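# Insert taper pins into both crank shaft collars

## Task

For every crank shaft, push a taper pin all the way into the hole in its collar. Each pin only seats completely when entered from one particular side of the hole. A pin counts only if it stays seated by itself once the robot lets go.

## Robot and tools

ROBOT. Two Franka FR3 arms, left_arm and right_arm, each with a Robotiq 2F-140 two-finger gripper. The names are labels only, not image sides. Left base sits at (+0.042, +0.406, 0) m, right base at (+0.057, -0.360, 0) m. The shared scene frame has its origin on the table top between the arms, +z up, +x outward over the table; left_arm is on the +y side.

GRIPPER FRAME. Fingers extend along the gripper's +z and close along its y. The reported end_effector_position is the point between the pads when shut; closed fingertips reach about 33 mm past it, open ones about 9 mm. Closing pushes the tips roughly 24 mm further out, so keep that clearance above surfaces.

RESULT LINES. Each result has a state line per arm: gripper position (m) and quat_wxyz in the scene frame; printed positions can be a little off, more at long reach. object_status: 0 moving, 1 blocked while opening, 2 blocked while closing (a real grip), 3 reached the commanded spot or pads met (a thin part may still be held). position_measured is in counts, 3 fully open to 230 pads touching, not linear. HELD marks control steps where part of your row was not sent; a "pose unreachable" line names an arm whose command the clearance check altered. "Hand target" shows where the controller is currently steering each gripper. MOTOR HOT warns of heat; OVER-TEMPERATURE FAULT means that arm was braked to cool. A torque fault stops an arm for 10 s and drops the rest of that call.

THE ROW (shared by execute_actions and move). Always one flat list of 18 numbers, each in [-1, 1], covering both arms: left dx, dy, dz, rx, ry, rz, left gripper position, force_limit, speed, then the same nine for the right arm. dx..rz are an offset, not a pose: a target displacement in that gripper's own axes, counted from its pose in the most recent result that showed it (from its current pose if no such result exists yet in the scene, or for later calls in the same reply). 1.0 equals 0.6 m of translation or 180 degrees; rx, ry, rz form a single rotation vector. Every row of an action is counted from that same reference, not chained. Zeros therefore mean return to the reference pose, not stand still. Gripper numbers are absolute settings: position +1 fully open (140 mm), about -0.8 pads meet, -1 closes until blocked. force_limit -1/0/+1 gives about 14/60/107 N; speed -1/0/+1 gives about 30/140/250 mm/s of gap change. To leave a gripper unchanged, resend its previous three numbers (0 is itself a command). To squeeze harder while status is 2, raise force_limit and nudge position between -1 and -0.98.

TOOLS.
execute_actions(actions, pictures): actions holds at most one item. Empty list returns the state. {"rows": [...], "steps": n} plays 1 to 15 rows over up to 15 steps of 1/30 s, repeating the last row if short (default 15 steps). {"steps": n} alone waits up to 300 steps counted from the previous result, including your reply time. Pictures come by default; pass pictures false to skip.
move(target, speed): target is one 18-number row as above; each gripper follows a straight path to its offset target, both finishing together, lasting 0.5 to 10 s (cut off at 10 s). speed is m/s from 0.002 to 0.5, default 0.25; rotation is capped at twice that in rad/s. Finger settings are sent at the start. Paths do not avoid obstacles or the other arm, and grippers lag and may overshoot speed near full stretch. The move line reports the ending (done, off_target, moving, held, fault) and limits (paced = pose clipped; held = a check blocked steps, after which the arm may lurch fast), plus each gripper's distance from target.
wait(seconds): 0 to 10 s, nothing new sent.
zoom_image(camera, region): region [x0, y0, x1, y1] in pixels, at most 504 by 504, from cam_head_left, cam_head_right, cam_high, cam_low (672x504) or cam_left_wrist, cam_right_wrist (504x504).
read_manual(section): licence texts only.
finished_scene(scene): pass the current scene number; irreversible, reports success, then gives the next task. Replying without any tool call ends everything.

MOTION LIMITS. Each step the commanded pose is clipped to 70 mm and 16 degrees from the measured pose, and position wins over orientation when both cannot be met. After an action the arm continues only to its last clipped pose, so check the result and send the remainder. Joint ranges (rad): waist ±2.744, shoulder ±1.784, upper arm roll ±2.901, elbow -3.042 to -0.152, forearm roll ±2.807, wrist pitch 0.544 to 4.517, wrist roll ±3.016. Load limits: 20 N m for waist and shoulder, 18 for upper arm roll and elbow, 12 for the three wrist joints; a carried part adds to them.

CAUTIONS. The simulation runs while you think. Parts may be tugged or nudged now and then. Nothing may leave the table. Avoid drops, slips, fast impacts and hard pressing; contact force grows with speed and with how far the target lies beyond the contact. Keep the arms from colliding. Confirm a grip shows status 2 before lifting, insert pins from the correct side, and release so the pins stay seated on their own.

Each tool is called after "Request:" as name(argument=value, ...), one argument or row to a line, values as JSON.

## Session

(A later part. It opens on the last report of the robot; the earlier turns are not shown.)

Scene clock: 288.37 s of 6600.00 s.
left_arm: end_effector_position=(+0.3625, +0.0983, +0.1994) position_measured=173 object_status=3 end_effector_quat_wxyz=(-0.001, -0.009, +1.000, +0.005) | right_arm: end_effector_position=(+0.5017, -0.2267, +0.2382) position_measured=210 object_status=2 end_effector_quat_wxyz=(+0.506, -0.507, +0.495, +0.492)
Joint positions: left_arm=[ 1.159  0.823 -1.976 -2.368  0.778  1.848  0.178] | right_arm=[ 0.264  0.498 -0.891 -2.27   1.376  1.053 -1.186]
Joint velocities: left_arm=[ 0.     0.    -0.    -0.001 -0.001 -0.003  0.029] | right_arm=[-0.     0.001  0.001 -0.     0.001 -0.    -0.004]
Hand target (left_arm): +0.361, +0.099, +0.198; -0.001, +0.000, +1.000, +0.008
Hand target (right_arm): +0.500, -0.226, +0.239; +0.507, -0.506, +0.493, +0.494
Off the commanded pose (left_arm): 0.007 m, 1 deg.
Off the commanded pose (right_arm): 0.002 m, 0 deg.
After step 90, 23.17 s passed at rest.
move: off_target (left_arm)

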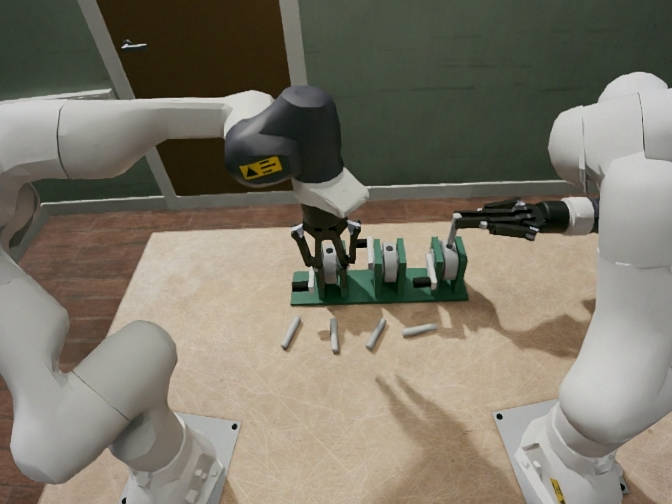

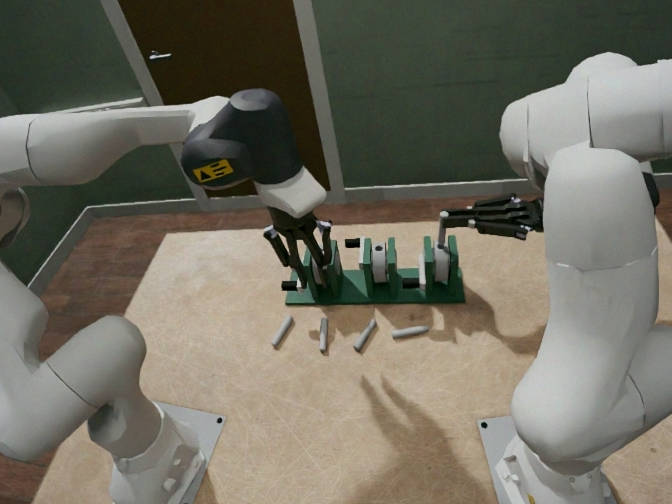

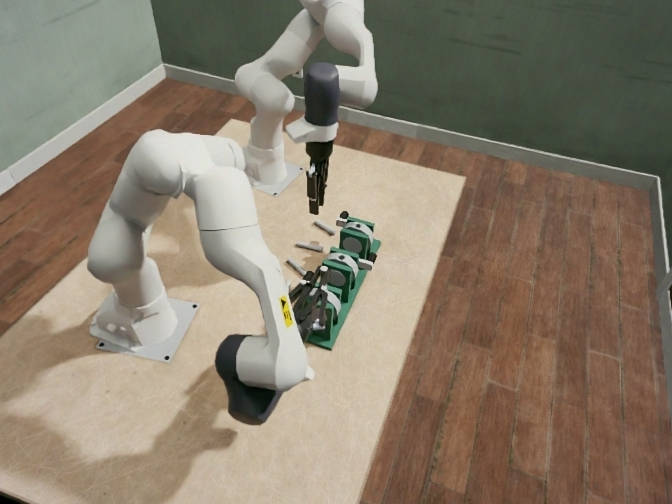

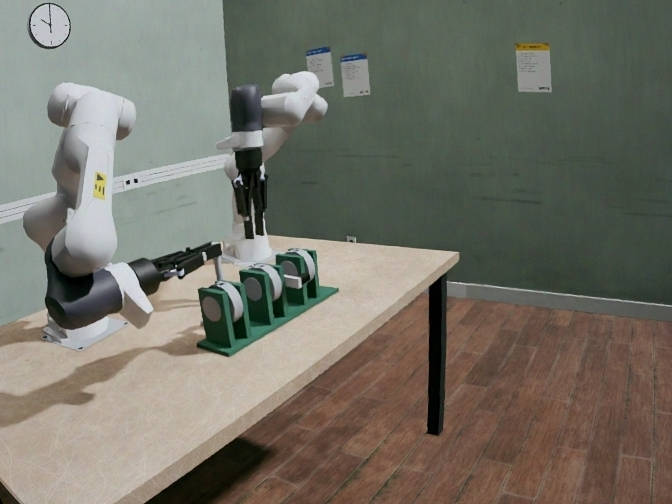

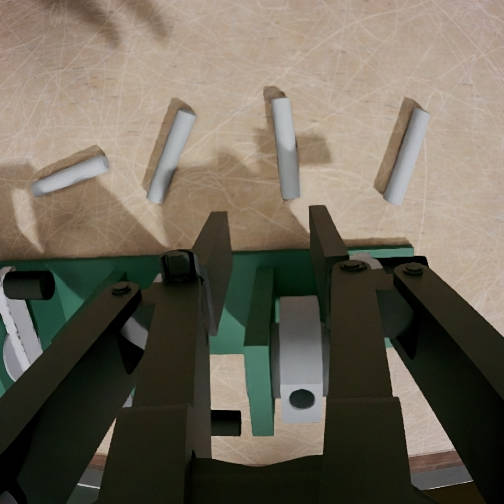

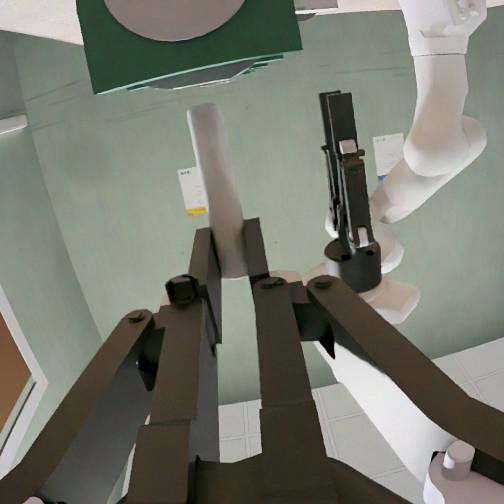

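Request:
move(
  target=[0,0.018,0.199,0.005,0,0.003,-0.35,-0.6,-0.3, 0.004,0.004,0.001,0,0,0,-1,0.3,-0.6],
  speed=0.12,
)

Request:
zoom_image(
  camera="cam_head_right",
  region=[410,205,480,265],
)

Request:
zoom_image(
  camera="cam_right_wrist",
  region=[110,30,290,170],
)

Scene clock: 295.57 s of 6600.00 s.
left_arm: end_effector_position=(+0.3594, +0.1088, +0.0815) position_measured=173 object_status=3 end_effector_quat_wxyz=(-0.004, -0.001, +1.000, -0.003) | right_arm: end_effector_position=(+0.5005, -0.2268, +0.2360) position_measured=210 object_status=2 end_effector_quat_wxyz=(+0.505, -0.506, +0.496, +0.492)
Joint positions: left_arm=[ 1.075  0.808 -1.681 -2.515  0.981  2.114  0.129] | right_arm=[ 0.264  0.499 -0.891 -2.274  1.375  1.056 -1.19 ]
Joint velocities: left_arm=[ 0.    -0.004 -0.    -0.     0.     0.015 -0.012] | right_arm=[-0.001  0.     0.    -0.001 -0.001  0.    -0.001]
Hand target (left_arm): +0.359, +0.107, +0.081; -0.002, -0.003, +1.000, -0.004
Hand target (right_arm): +0.499, -0.226, +0.236; +0.506, -0.507, +0.495, +0.492
Off the commanded pose (left_arm): 0.003 m, 1 deg.
Off the commanded pose (right_arm): 0.001 m, 0 deg.
After step 90, 2.60 s passed at rest.
move: done

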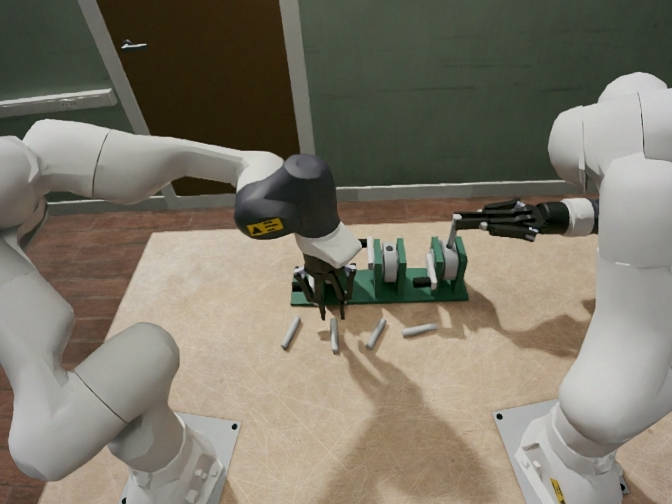

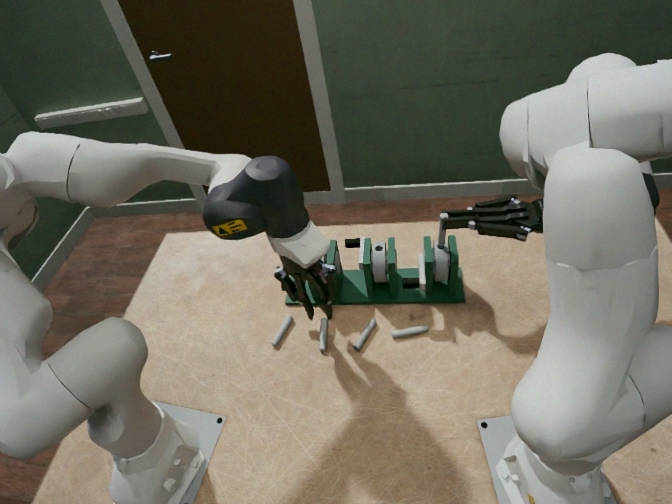

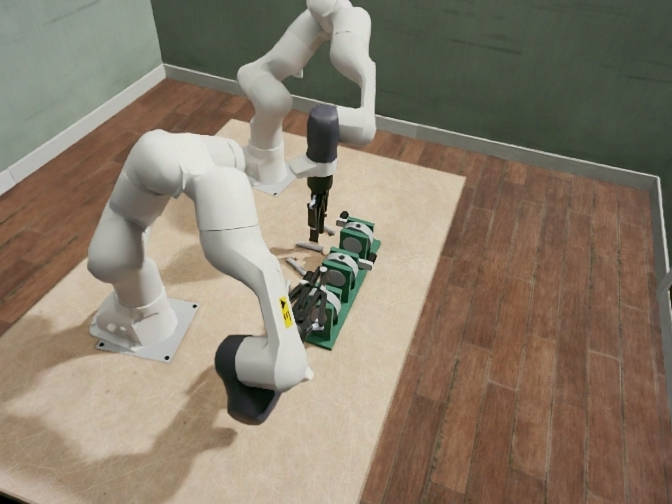

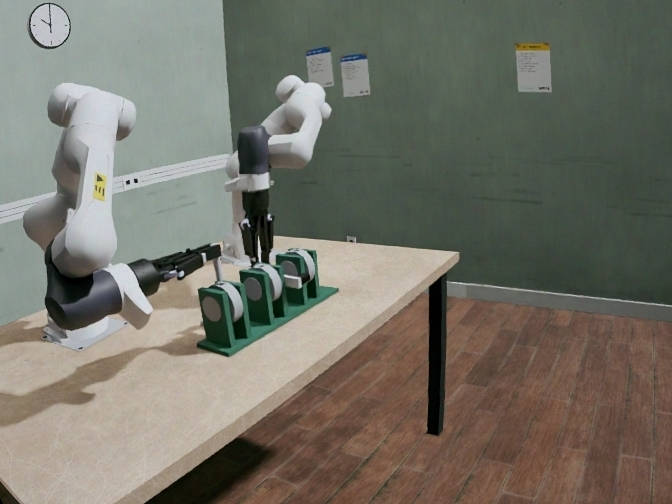

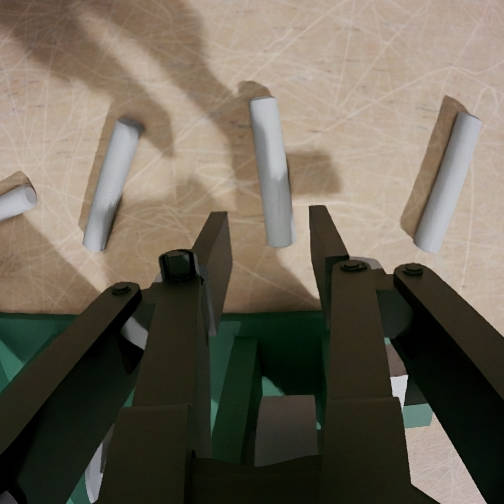

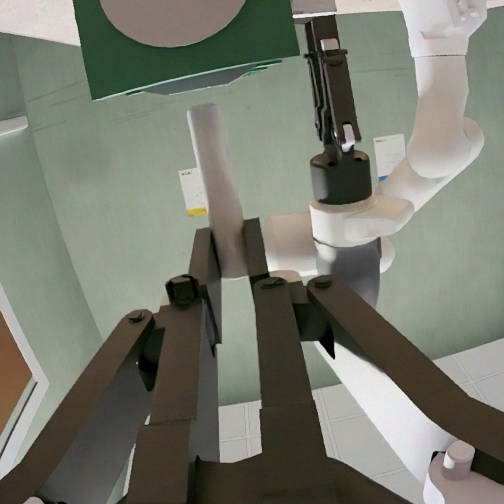

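Region (410, 205, 480, 265) of cam_head_right's 672x504 image, scaled by 7.200, with more detail than that image has; it fills the top 432 rows of this view, and the rest is white.

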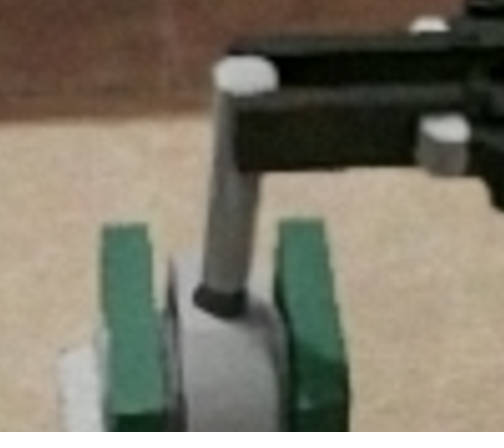

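Region (110, 30, 290, 170) of cam_right_wrist's 504x504 image, scaled by 2.800, with more detail than that image has.

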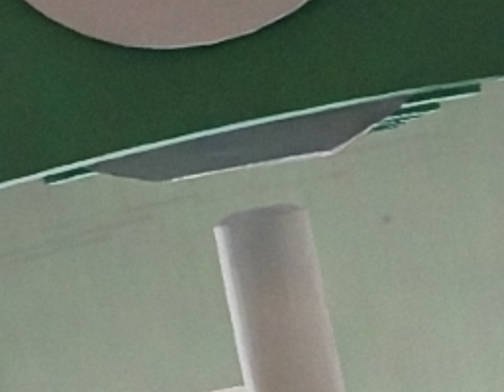

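Request:
zoom_image(
  camera="cam_left_wrist",
  region=[190,80,370,260],
)

Request:
move(
  target=[-0.008,0.003,0.02,0,0,-0.017,-0.35,-0.6,-0.3, 0.002,0,0.003,0,0,0,-1,0.3,-0.6],
  speed=0.04,
)

Request:
zoom_image(
  camera="cam_head_right",
  region=[410,205,480,265],
)

Region (190, 80, 370, 260) of cam_left_wrist's 504x504 image, scaled by 2.800, with more detail than that image has.

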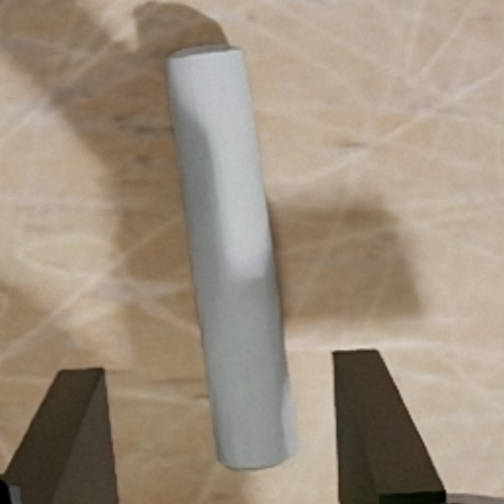

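Scene clock: 309.73 s of 6600.00 s.
left_arm: end_effector_position=(+0.3624, +0.1128, +0.0693) position_measured=173 object_status=3 end_effector_quat_wxyz=(-0.007, -0.023, +1.000, -0.000) | right_arm: end_effector_position=(+0.5008, -0.2268, +0.2345) position_measured=210 object_status=2 end_effector_quat_wxyz=(+0.505, -0.507, +0.498, +0.491)
Joint positions: left_arm=[ 1.058  0.79  -1.636 -2.515  0.987  2.144  0.097] | right_arm=[ 0.264  0.5   -0.89  -2.275  1.375  1.06  -1.19 ]
Joint velocities: left_arm=[-0.003 -0.011  0.003  0.    -0.     0.021 -0.024] | right_arm=[ 0.     0.     0.002 -0.001  0.001  0.001 -0.001]
Hand target (left_arm): +0.364, +0.110, +0.070; -0.005, -0.028, +1.000, -0.003
Hand target (right_arm): +0.501, -0.225, +0.235; +0.505, -0.506, +0.496, +0.492
Off the commanded pose (left_arm): 0.003 m, 1 deg.
Off the commanded pose (right_arm): 0.002 m, 0 deg.
After step 90, 10.30 s passed at rest.
move: done

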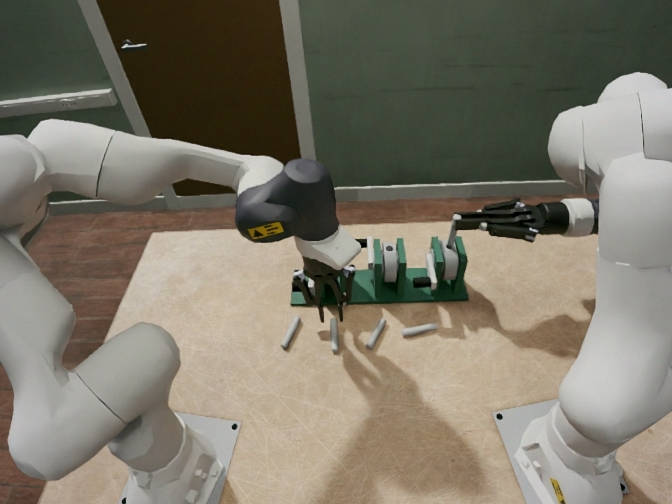

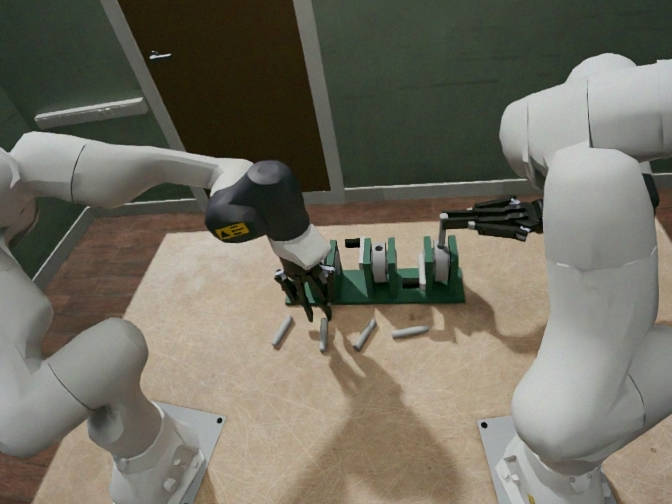

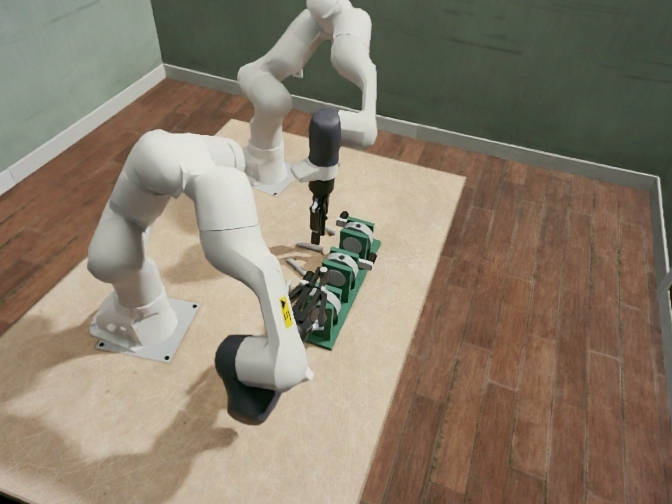

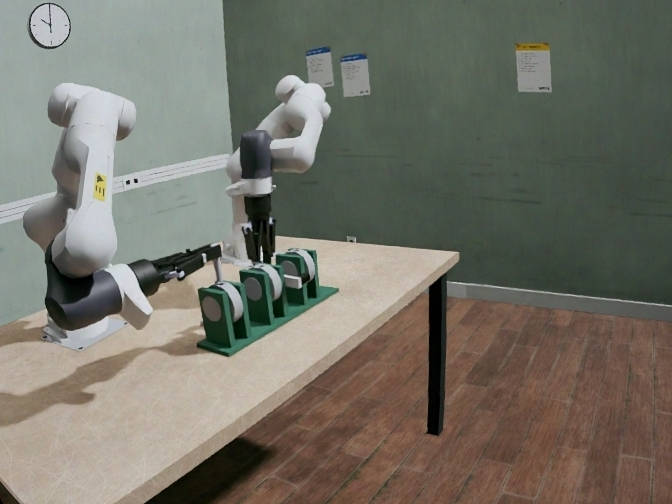

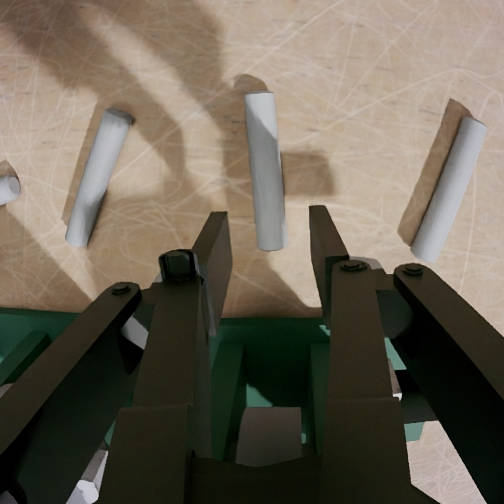

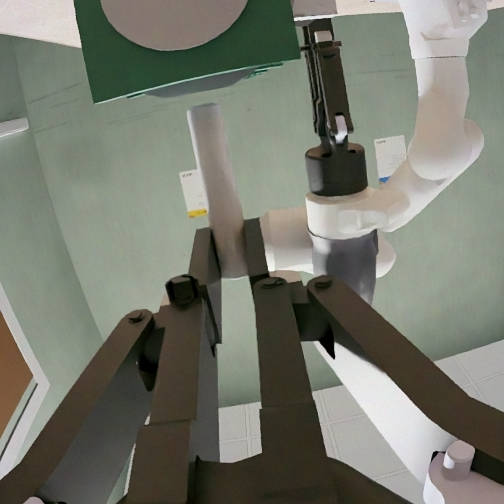

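Region (410, 205, 480, 265) of cam_head_right's 672x504 image, scaled by 7.200, with more detail than that image has; it fills the top 432 rows of this view, and the rest is white.

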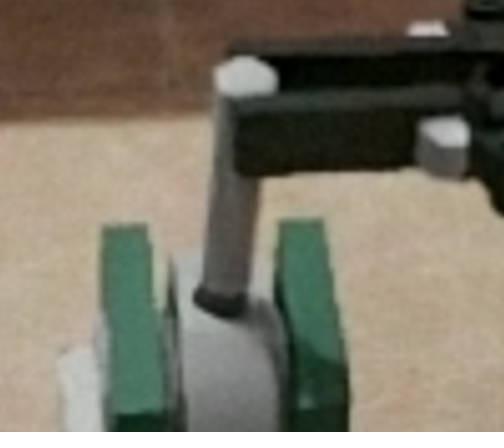

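Request:
move(
  target=[-0.002,-0.003,0.054,0,0,-0.003,-0.35,-0.6,-0.3, 0.056,0,0.004,0,-0.002,0,-1,0.3,-0.6],
  speed=0.012,
)

Request:
zoom_image(
  camera="cam_head_right",
  region=[410,205,480,265],
)

Scene clock: 317.83 s of 6600.00 s.
left_arm: end_effector_position=(+0.3615, +0.1121, +0.0372) position_measured=173 object_status=3 end_effector_quat_wxyz=(-0.010, -0.026, +1.000, +0.001) | right_arm: end_effector_position=(+0.5004, -0.2253, +0.1984) position_measured=210 object_status=2 end_effector_quat_wxyz=(+0.502, -0.505, +0.500, +0.493)
Joint positions: left_arm=[ 0.976  0.78  -1.514 -2.515  1.045  2.209  0.063] | right_arm=[ 0.218  0.591 -0.83  -2.252  1.397  1.054 -1.248]
Joint velocities: left_arm=[-0.003  0.001  0.003  0.001  0.004  0.007 -0.007] | right_arm=[-0.006  0.001  0.006  0.001 -0.001  0.001 -0.009]
Hand target (left_arm): +0.363, +0.110, +0.038; -0.007, -0.027, +1.000, -0.001
Hand target (right_arm): +0.501, -0.224, +0.201; +0.506, -0.506, +0.496, +0.493
Off the commanded pose (left_arm): 0.002 m, 0 deg.
Off the commanded pose (right_arm): 0.003 m, 1 deg.
After step 90, 2.10 s passed at rest.
move: done

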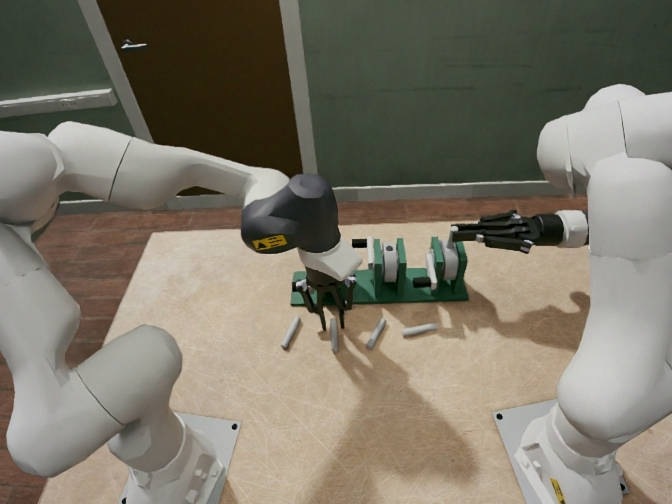

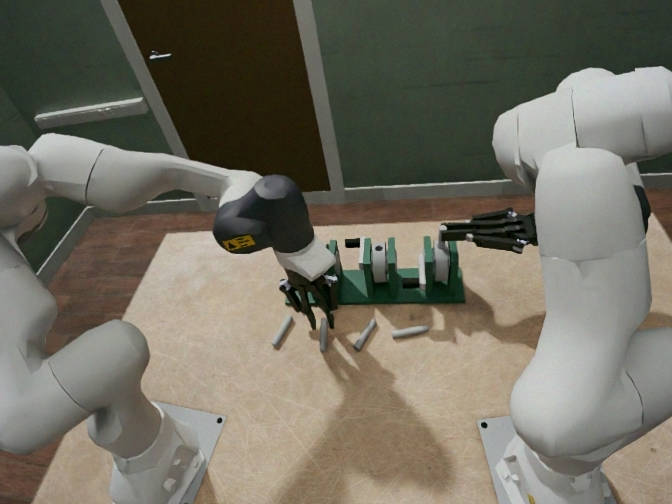

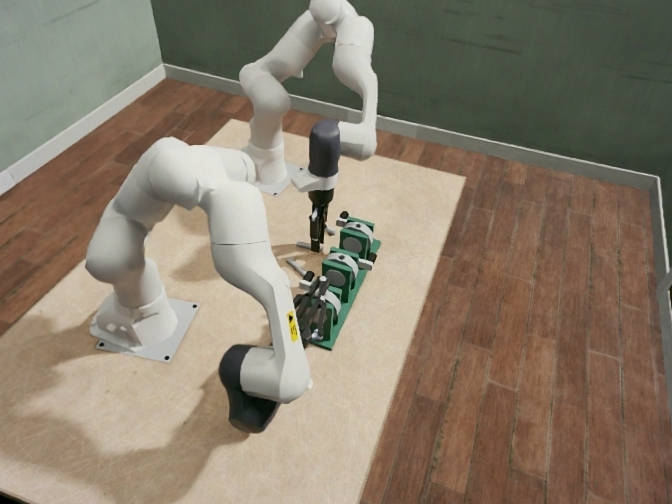

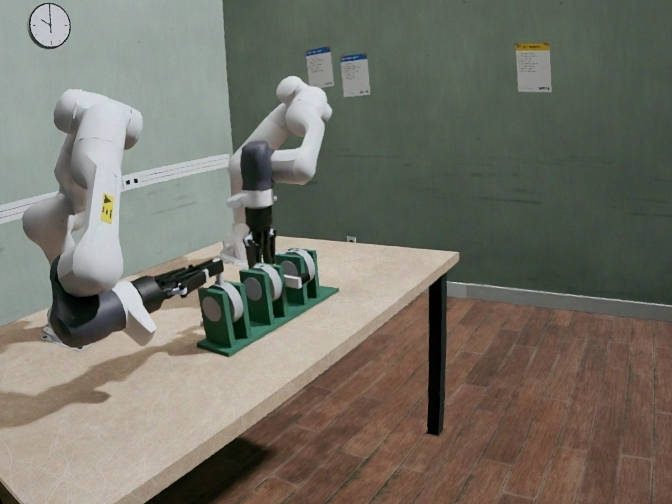

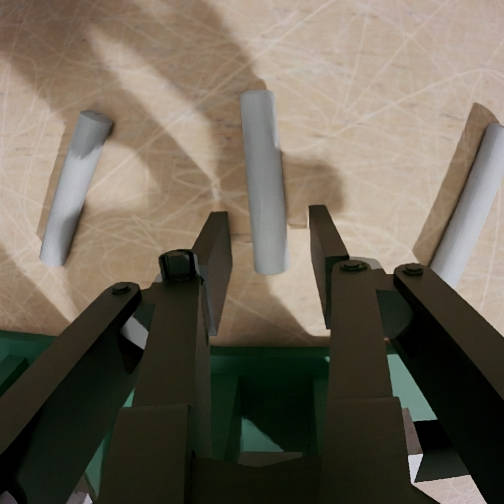

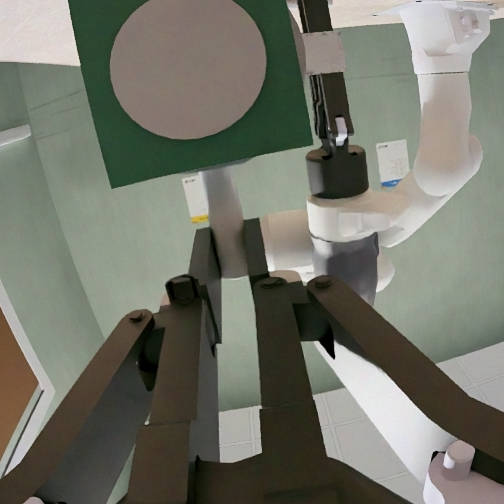

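Region (410, 205, 480, 265) of cam_head_right's 672x504 image, scaled by 7.200, with more detail than that image has; it fills the top 432 rows of this view, and the rest is white.

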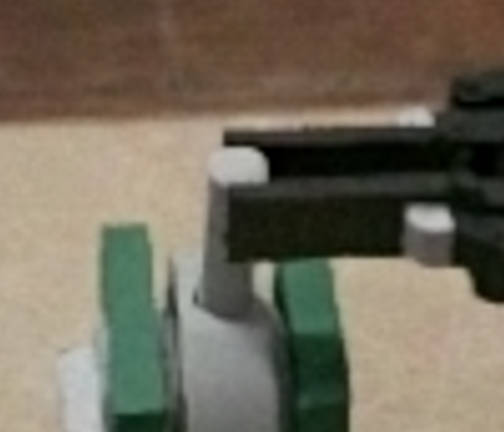

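Request:
move(
  target=[0,0,-0.002,0,0,0,-1,0.3,-0.6, 0,0,0,0,0,0,-0.45,0.3,-0.6],
  speed=0.01,
)

Request:
move(
  target=[0,0,-0.12,0,0,0,-1,0.3,-0.6, -0.1,0,-0.03,0,0,0,-0.45,0.3,-0.6],
  speed=0.08,
)

Request:
zoom_image(
  camera="cam_head_right",
  region=[410,205,480,265],
)

Scene clock: 323.20 s of 6600.00 s.
left_arm: end_effector_position=(+0.3622, +0.1076, +0.0407) position_measured=234 object_status=3 end_effector_quat_wxyz=(-0.007, -0.025, +1.000, -0.003) | right_arm: end_effector_position=(+0.5004, -0.2253, +0.1983) position_measured=186 object_status=3 end_effector_quat_wxyz=(+0.503, -0.505, +0.500, +0.492)
Joint positions: left_arm=[ 0.976  0.781 -1.523 -2.513  1.045  2.212  0.061] | right_arm=[ 0.218  0.592 -0.829 -2.252  1.397  1.054 -1.25 ]
Joint velocities: left_arm=[ 0.     0.     0.001 -0.    -0.001  0.001 -0.001] | right_arm=[-0.001  0.001  0.    -0.    -0.002 -0.001 -0.001]
Hand target (left_arm): +0.361, +0.112, +0.038; -0.010, -0.026, +1.000, +0.001
Hand target (right_arm): +0.500, -0.225, +0.198; +0.502, -0.505, +0.500, +0.493
Off the commanded pose (left_arm): 0.005 m, 1 deg.
Off the commanded pose (right_arm): 0.000 m, 0 deg.
After step 90, 1.63 s passed at rest.
move: off_target (left_arm)

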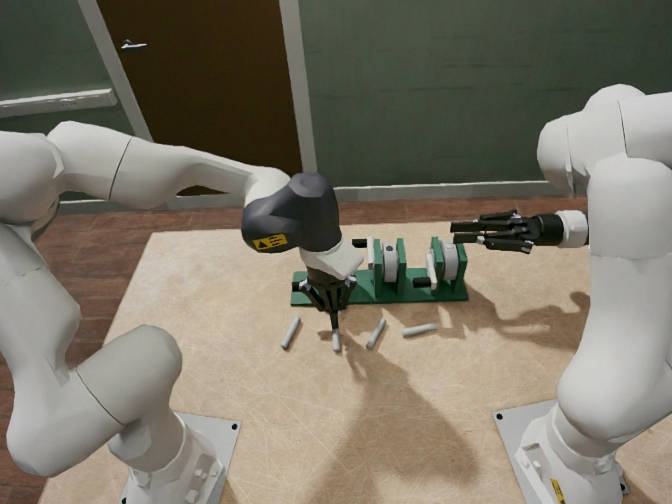

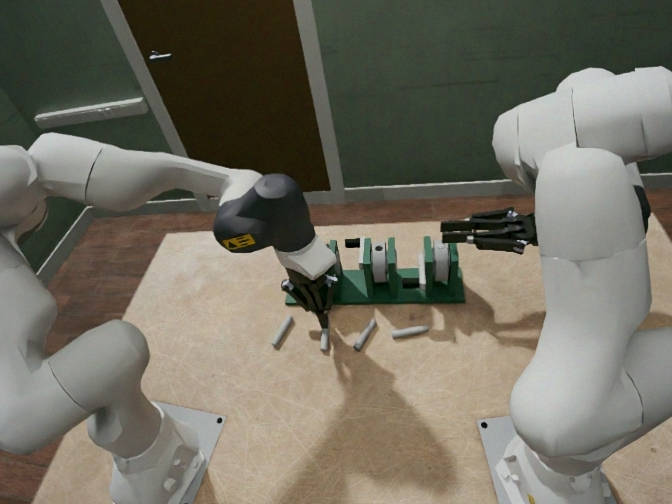

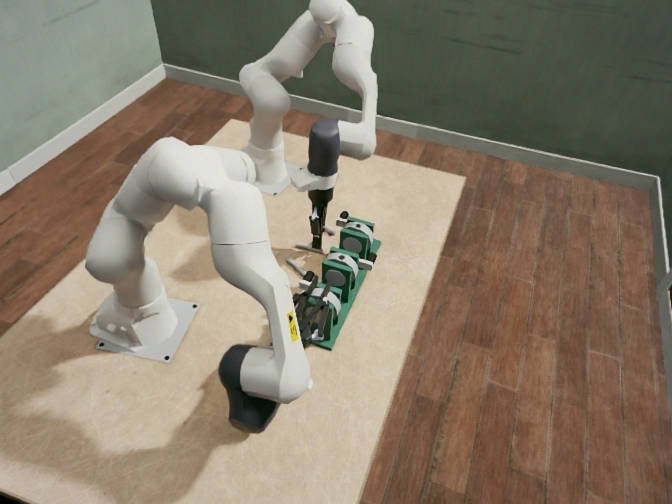

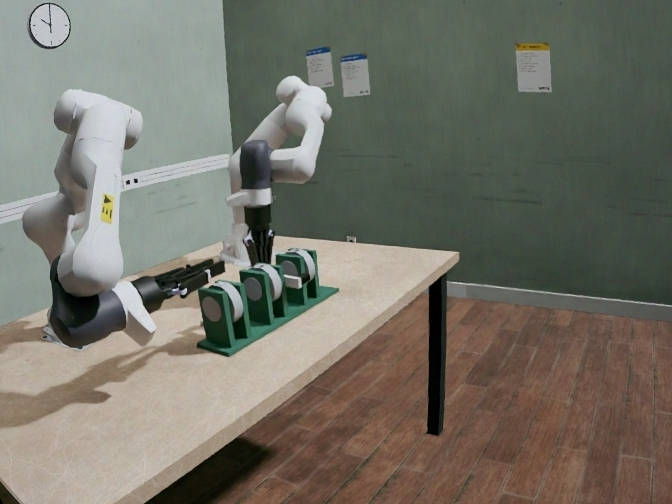

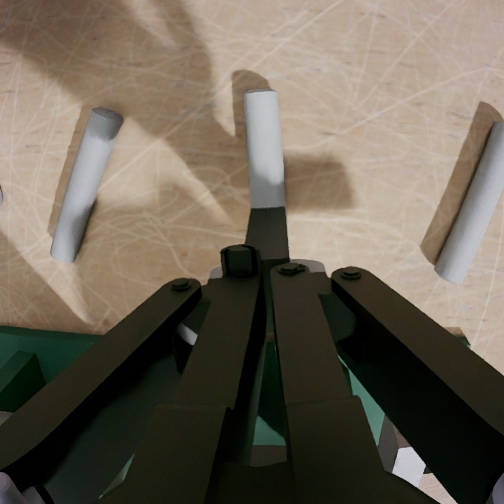

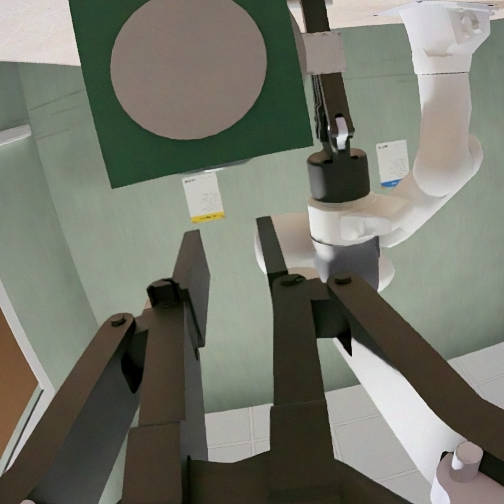

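Scene clock: 324.60 s of 6600.00 s.
left_arm: end_effector_position=(+0.3636, +0.1079, +0.1107) position_measured=234 object_status=3 end_effector_quat_wxyz=(-0.005, -0.027, +1.000, -0.003) | right_arm: end_effector_position=(+0.5017, -0.2444, +0.2587) position_measured=186 object_status=3 end_effector_quat_wxyz=(+0.507, -0.507, +0.498, +0.488)
Joint positions: left_arm=[ 1.121  0.808 -1.766 -2.489  0.915  2.058  0.116] | right_arm=[ 0.243  0.445 -0.913 -2.262  1.336  1.054 -1.15 ]
Joint velocities: left_arm=[-0.     0.006  0.    -0.001  0.    -0.015  0.01 ] | right_arm=[-0.001 -0.001 -0.001  0.001 -0.002 -0.001  0.026]
Hand target (left_arm): +0.364, +0.110, +0.111; -0.007, -0.025, +1.000, -0.002
Hand target (right_arm): +0.500, -0.244, +0.259; +0.503, -0.504, +0.501, +0.492
Off the commanded pose (left_arm): 0.002 m, 0 deg.
Off the commanded pose (right_arm): 0.003 m, 1 deg.
move: done

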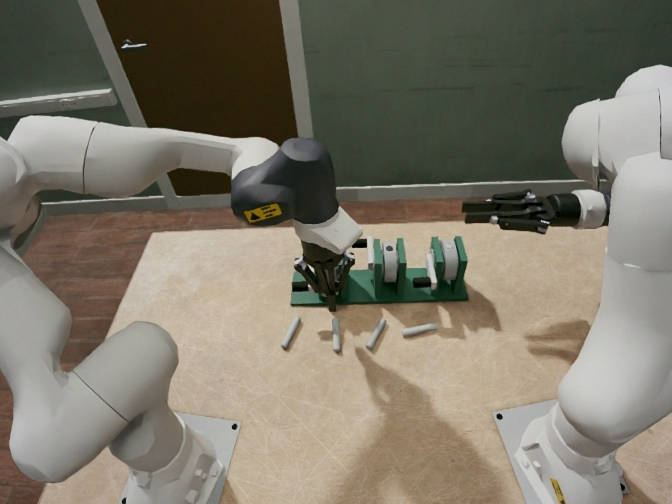

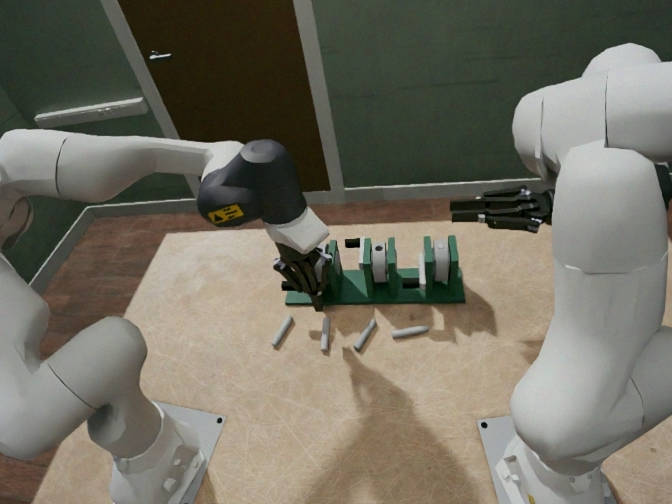

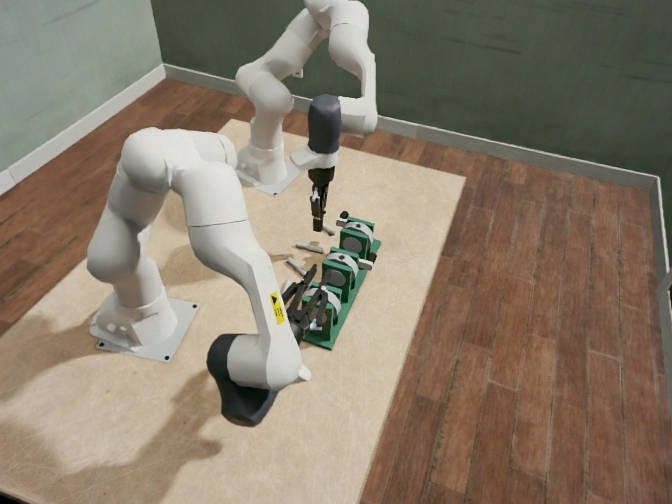

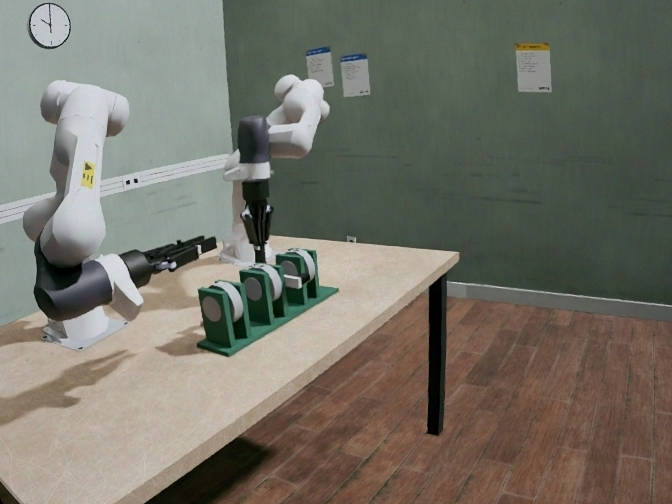

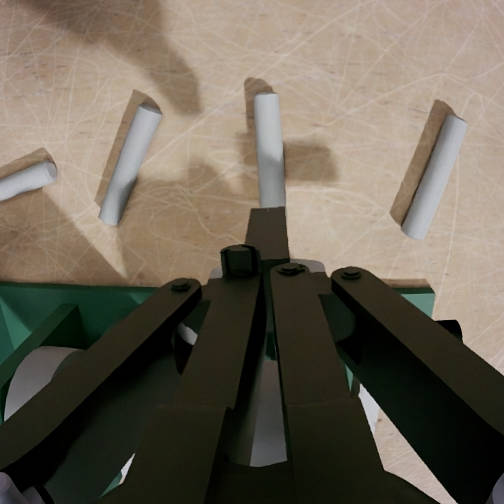

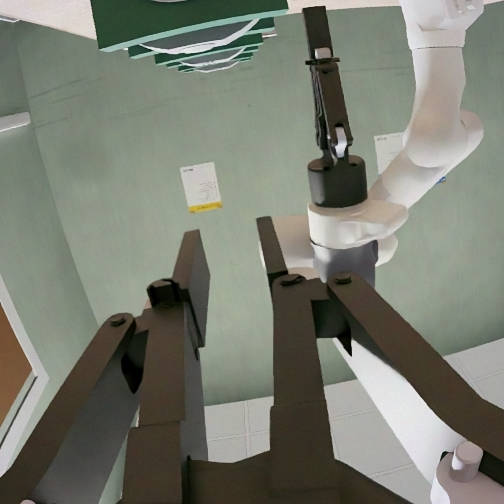

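Region (410, 205, 480, 265) of cam_head_right's 672x504 image, scaled by 7.200, with more detail than that image has; it fills the top 432 rows of this view, and the rest is white.

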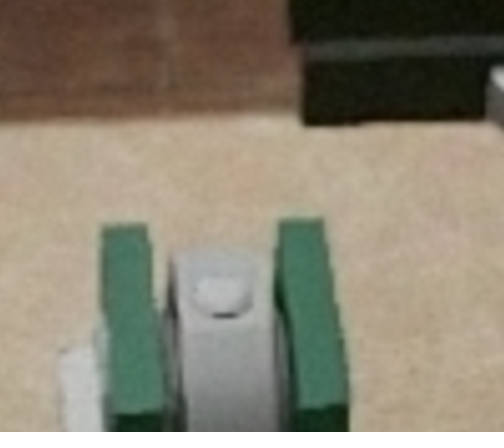

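Request:
move(
  target=[0,0,0.105,0,0,0,-0.35,0.3,-0.3, 0.05,0.233,0.158,0,0.5,0,-0.35,0.3,-0.3],
  speed=0.3,
)

Scene clock: 337.23 s of 6600.00 s.
left_arm: end_effector_position=(+0.3630, +0.1071, +0.0494) position_measured=173 object_status=3 end_effector_quat_wxyz=(-0.007, -0.026, +1.000, -0.004) | right_arm: end_effector_position=(+0.3646, -0.1416, +0.2346) position_measured=173 object_status=3 end_effector_quat_wxyz=(+0.018, -0.711, +0.703, -0.008)
Joint positions: left_arm=[ 0.996  0.779 -1.554 -2.511  1.025  2.197  0.068] | right_arm=[-0.164 -0.692  0.568 -2.587  0.383  1.991  0.282]
Joint velocities: left_arm=[-0.     0.002  0.001 -0.001 -0.001  0.     0.   ] | right_arm=[ 0.001 -0.    -0.    -0.001  0.001 -0.004  0.029]
Hand target (left_arm): +0.362, +0.106, +0.049; -0.005, -0.026, +1.000, -0.004
Hand target (right_arm): +0.364, -0.141, +0.235; -0.019, +0.707, -0.707, +0.007
Off the commanded pose (left_arm): 0.002 m, 0 deg.
Off the commanded pose (right_arm): 0.013 m, 2 deg.
After step 250, 0.77 s passed at rest.
move: off_target (right_arm)

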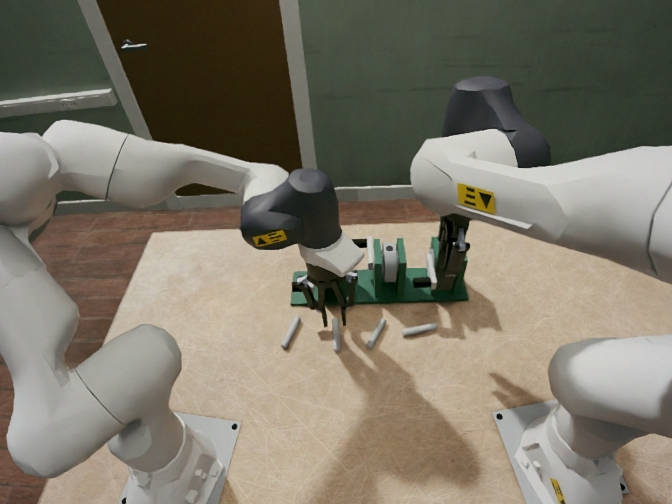

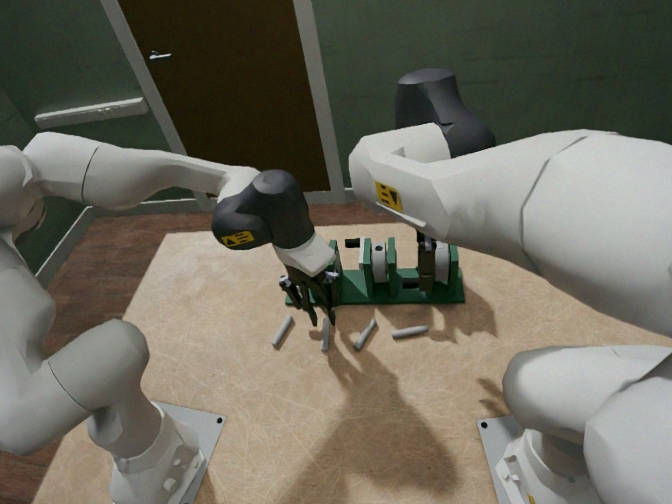

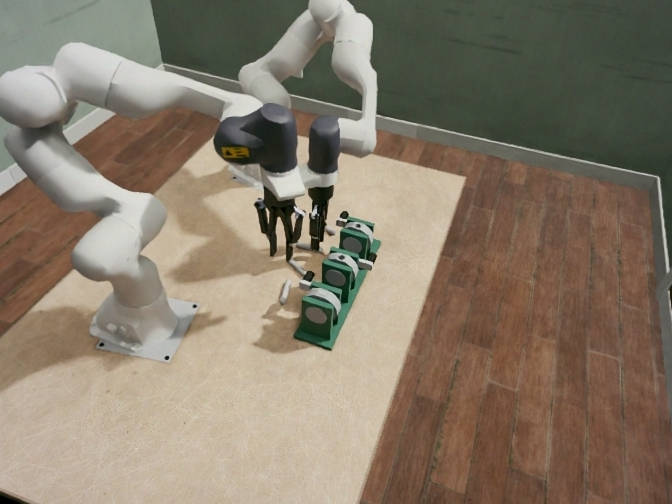

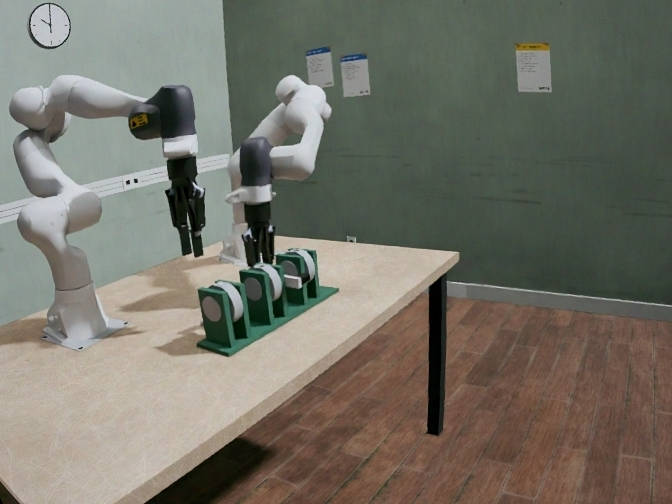

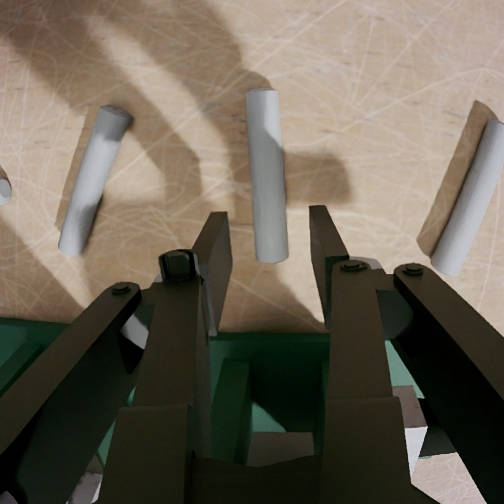

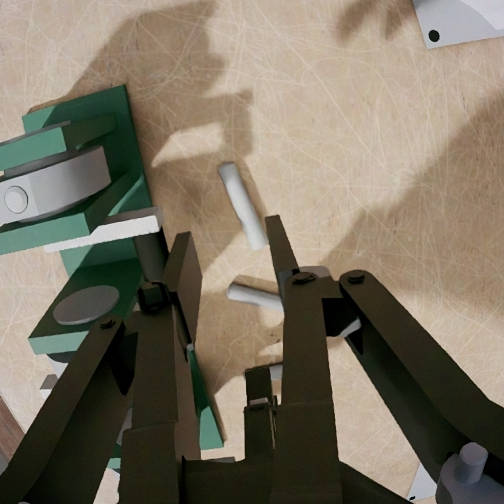

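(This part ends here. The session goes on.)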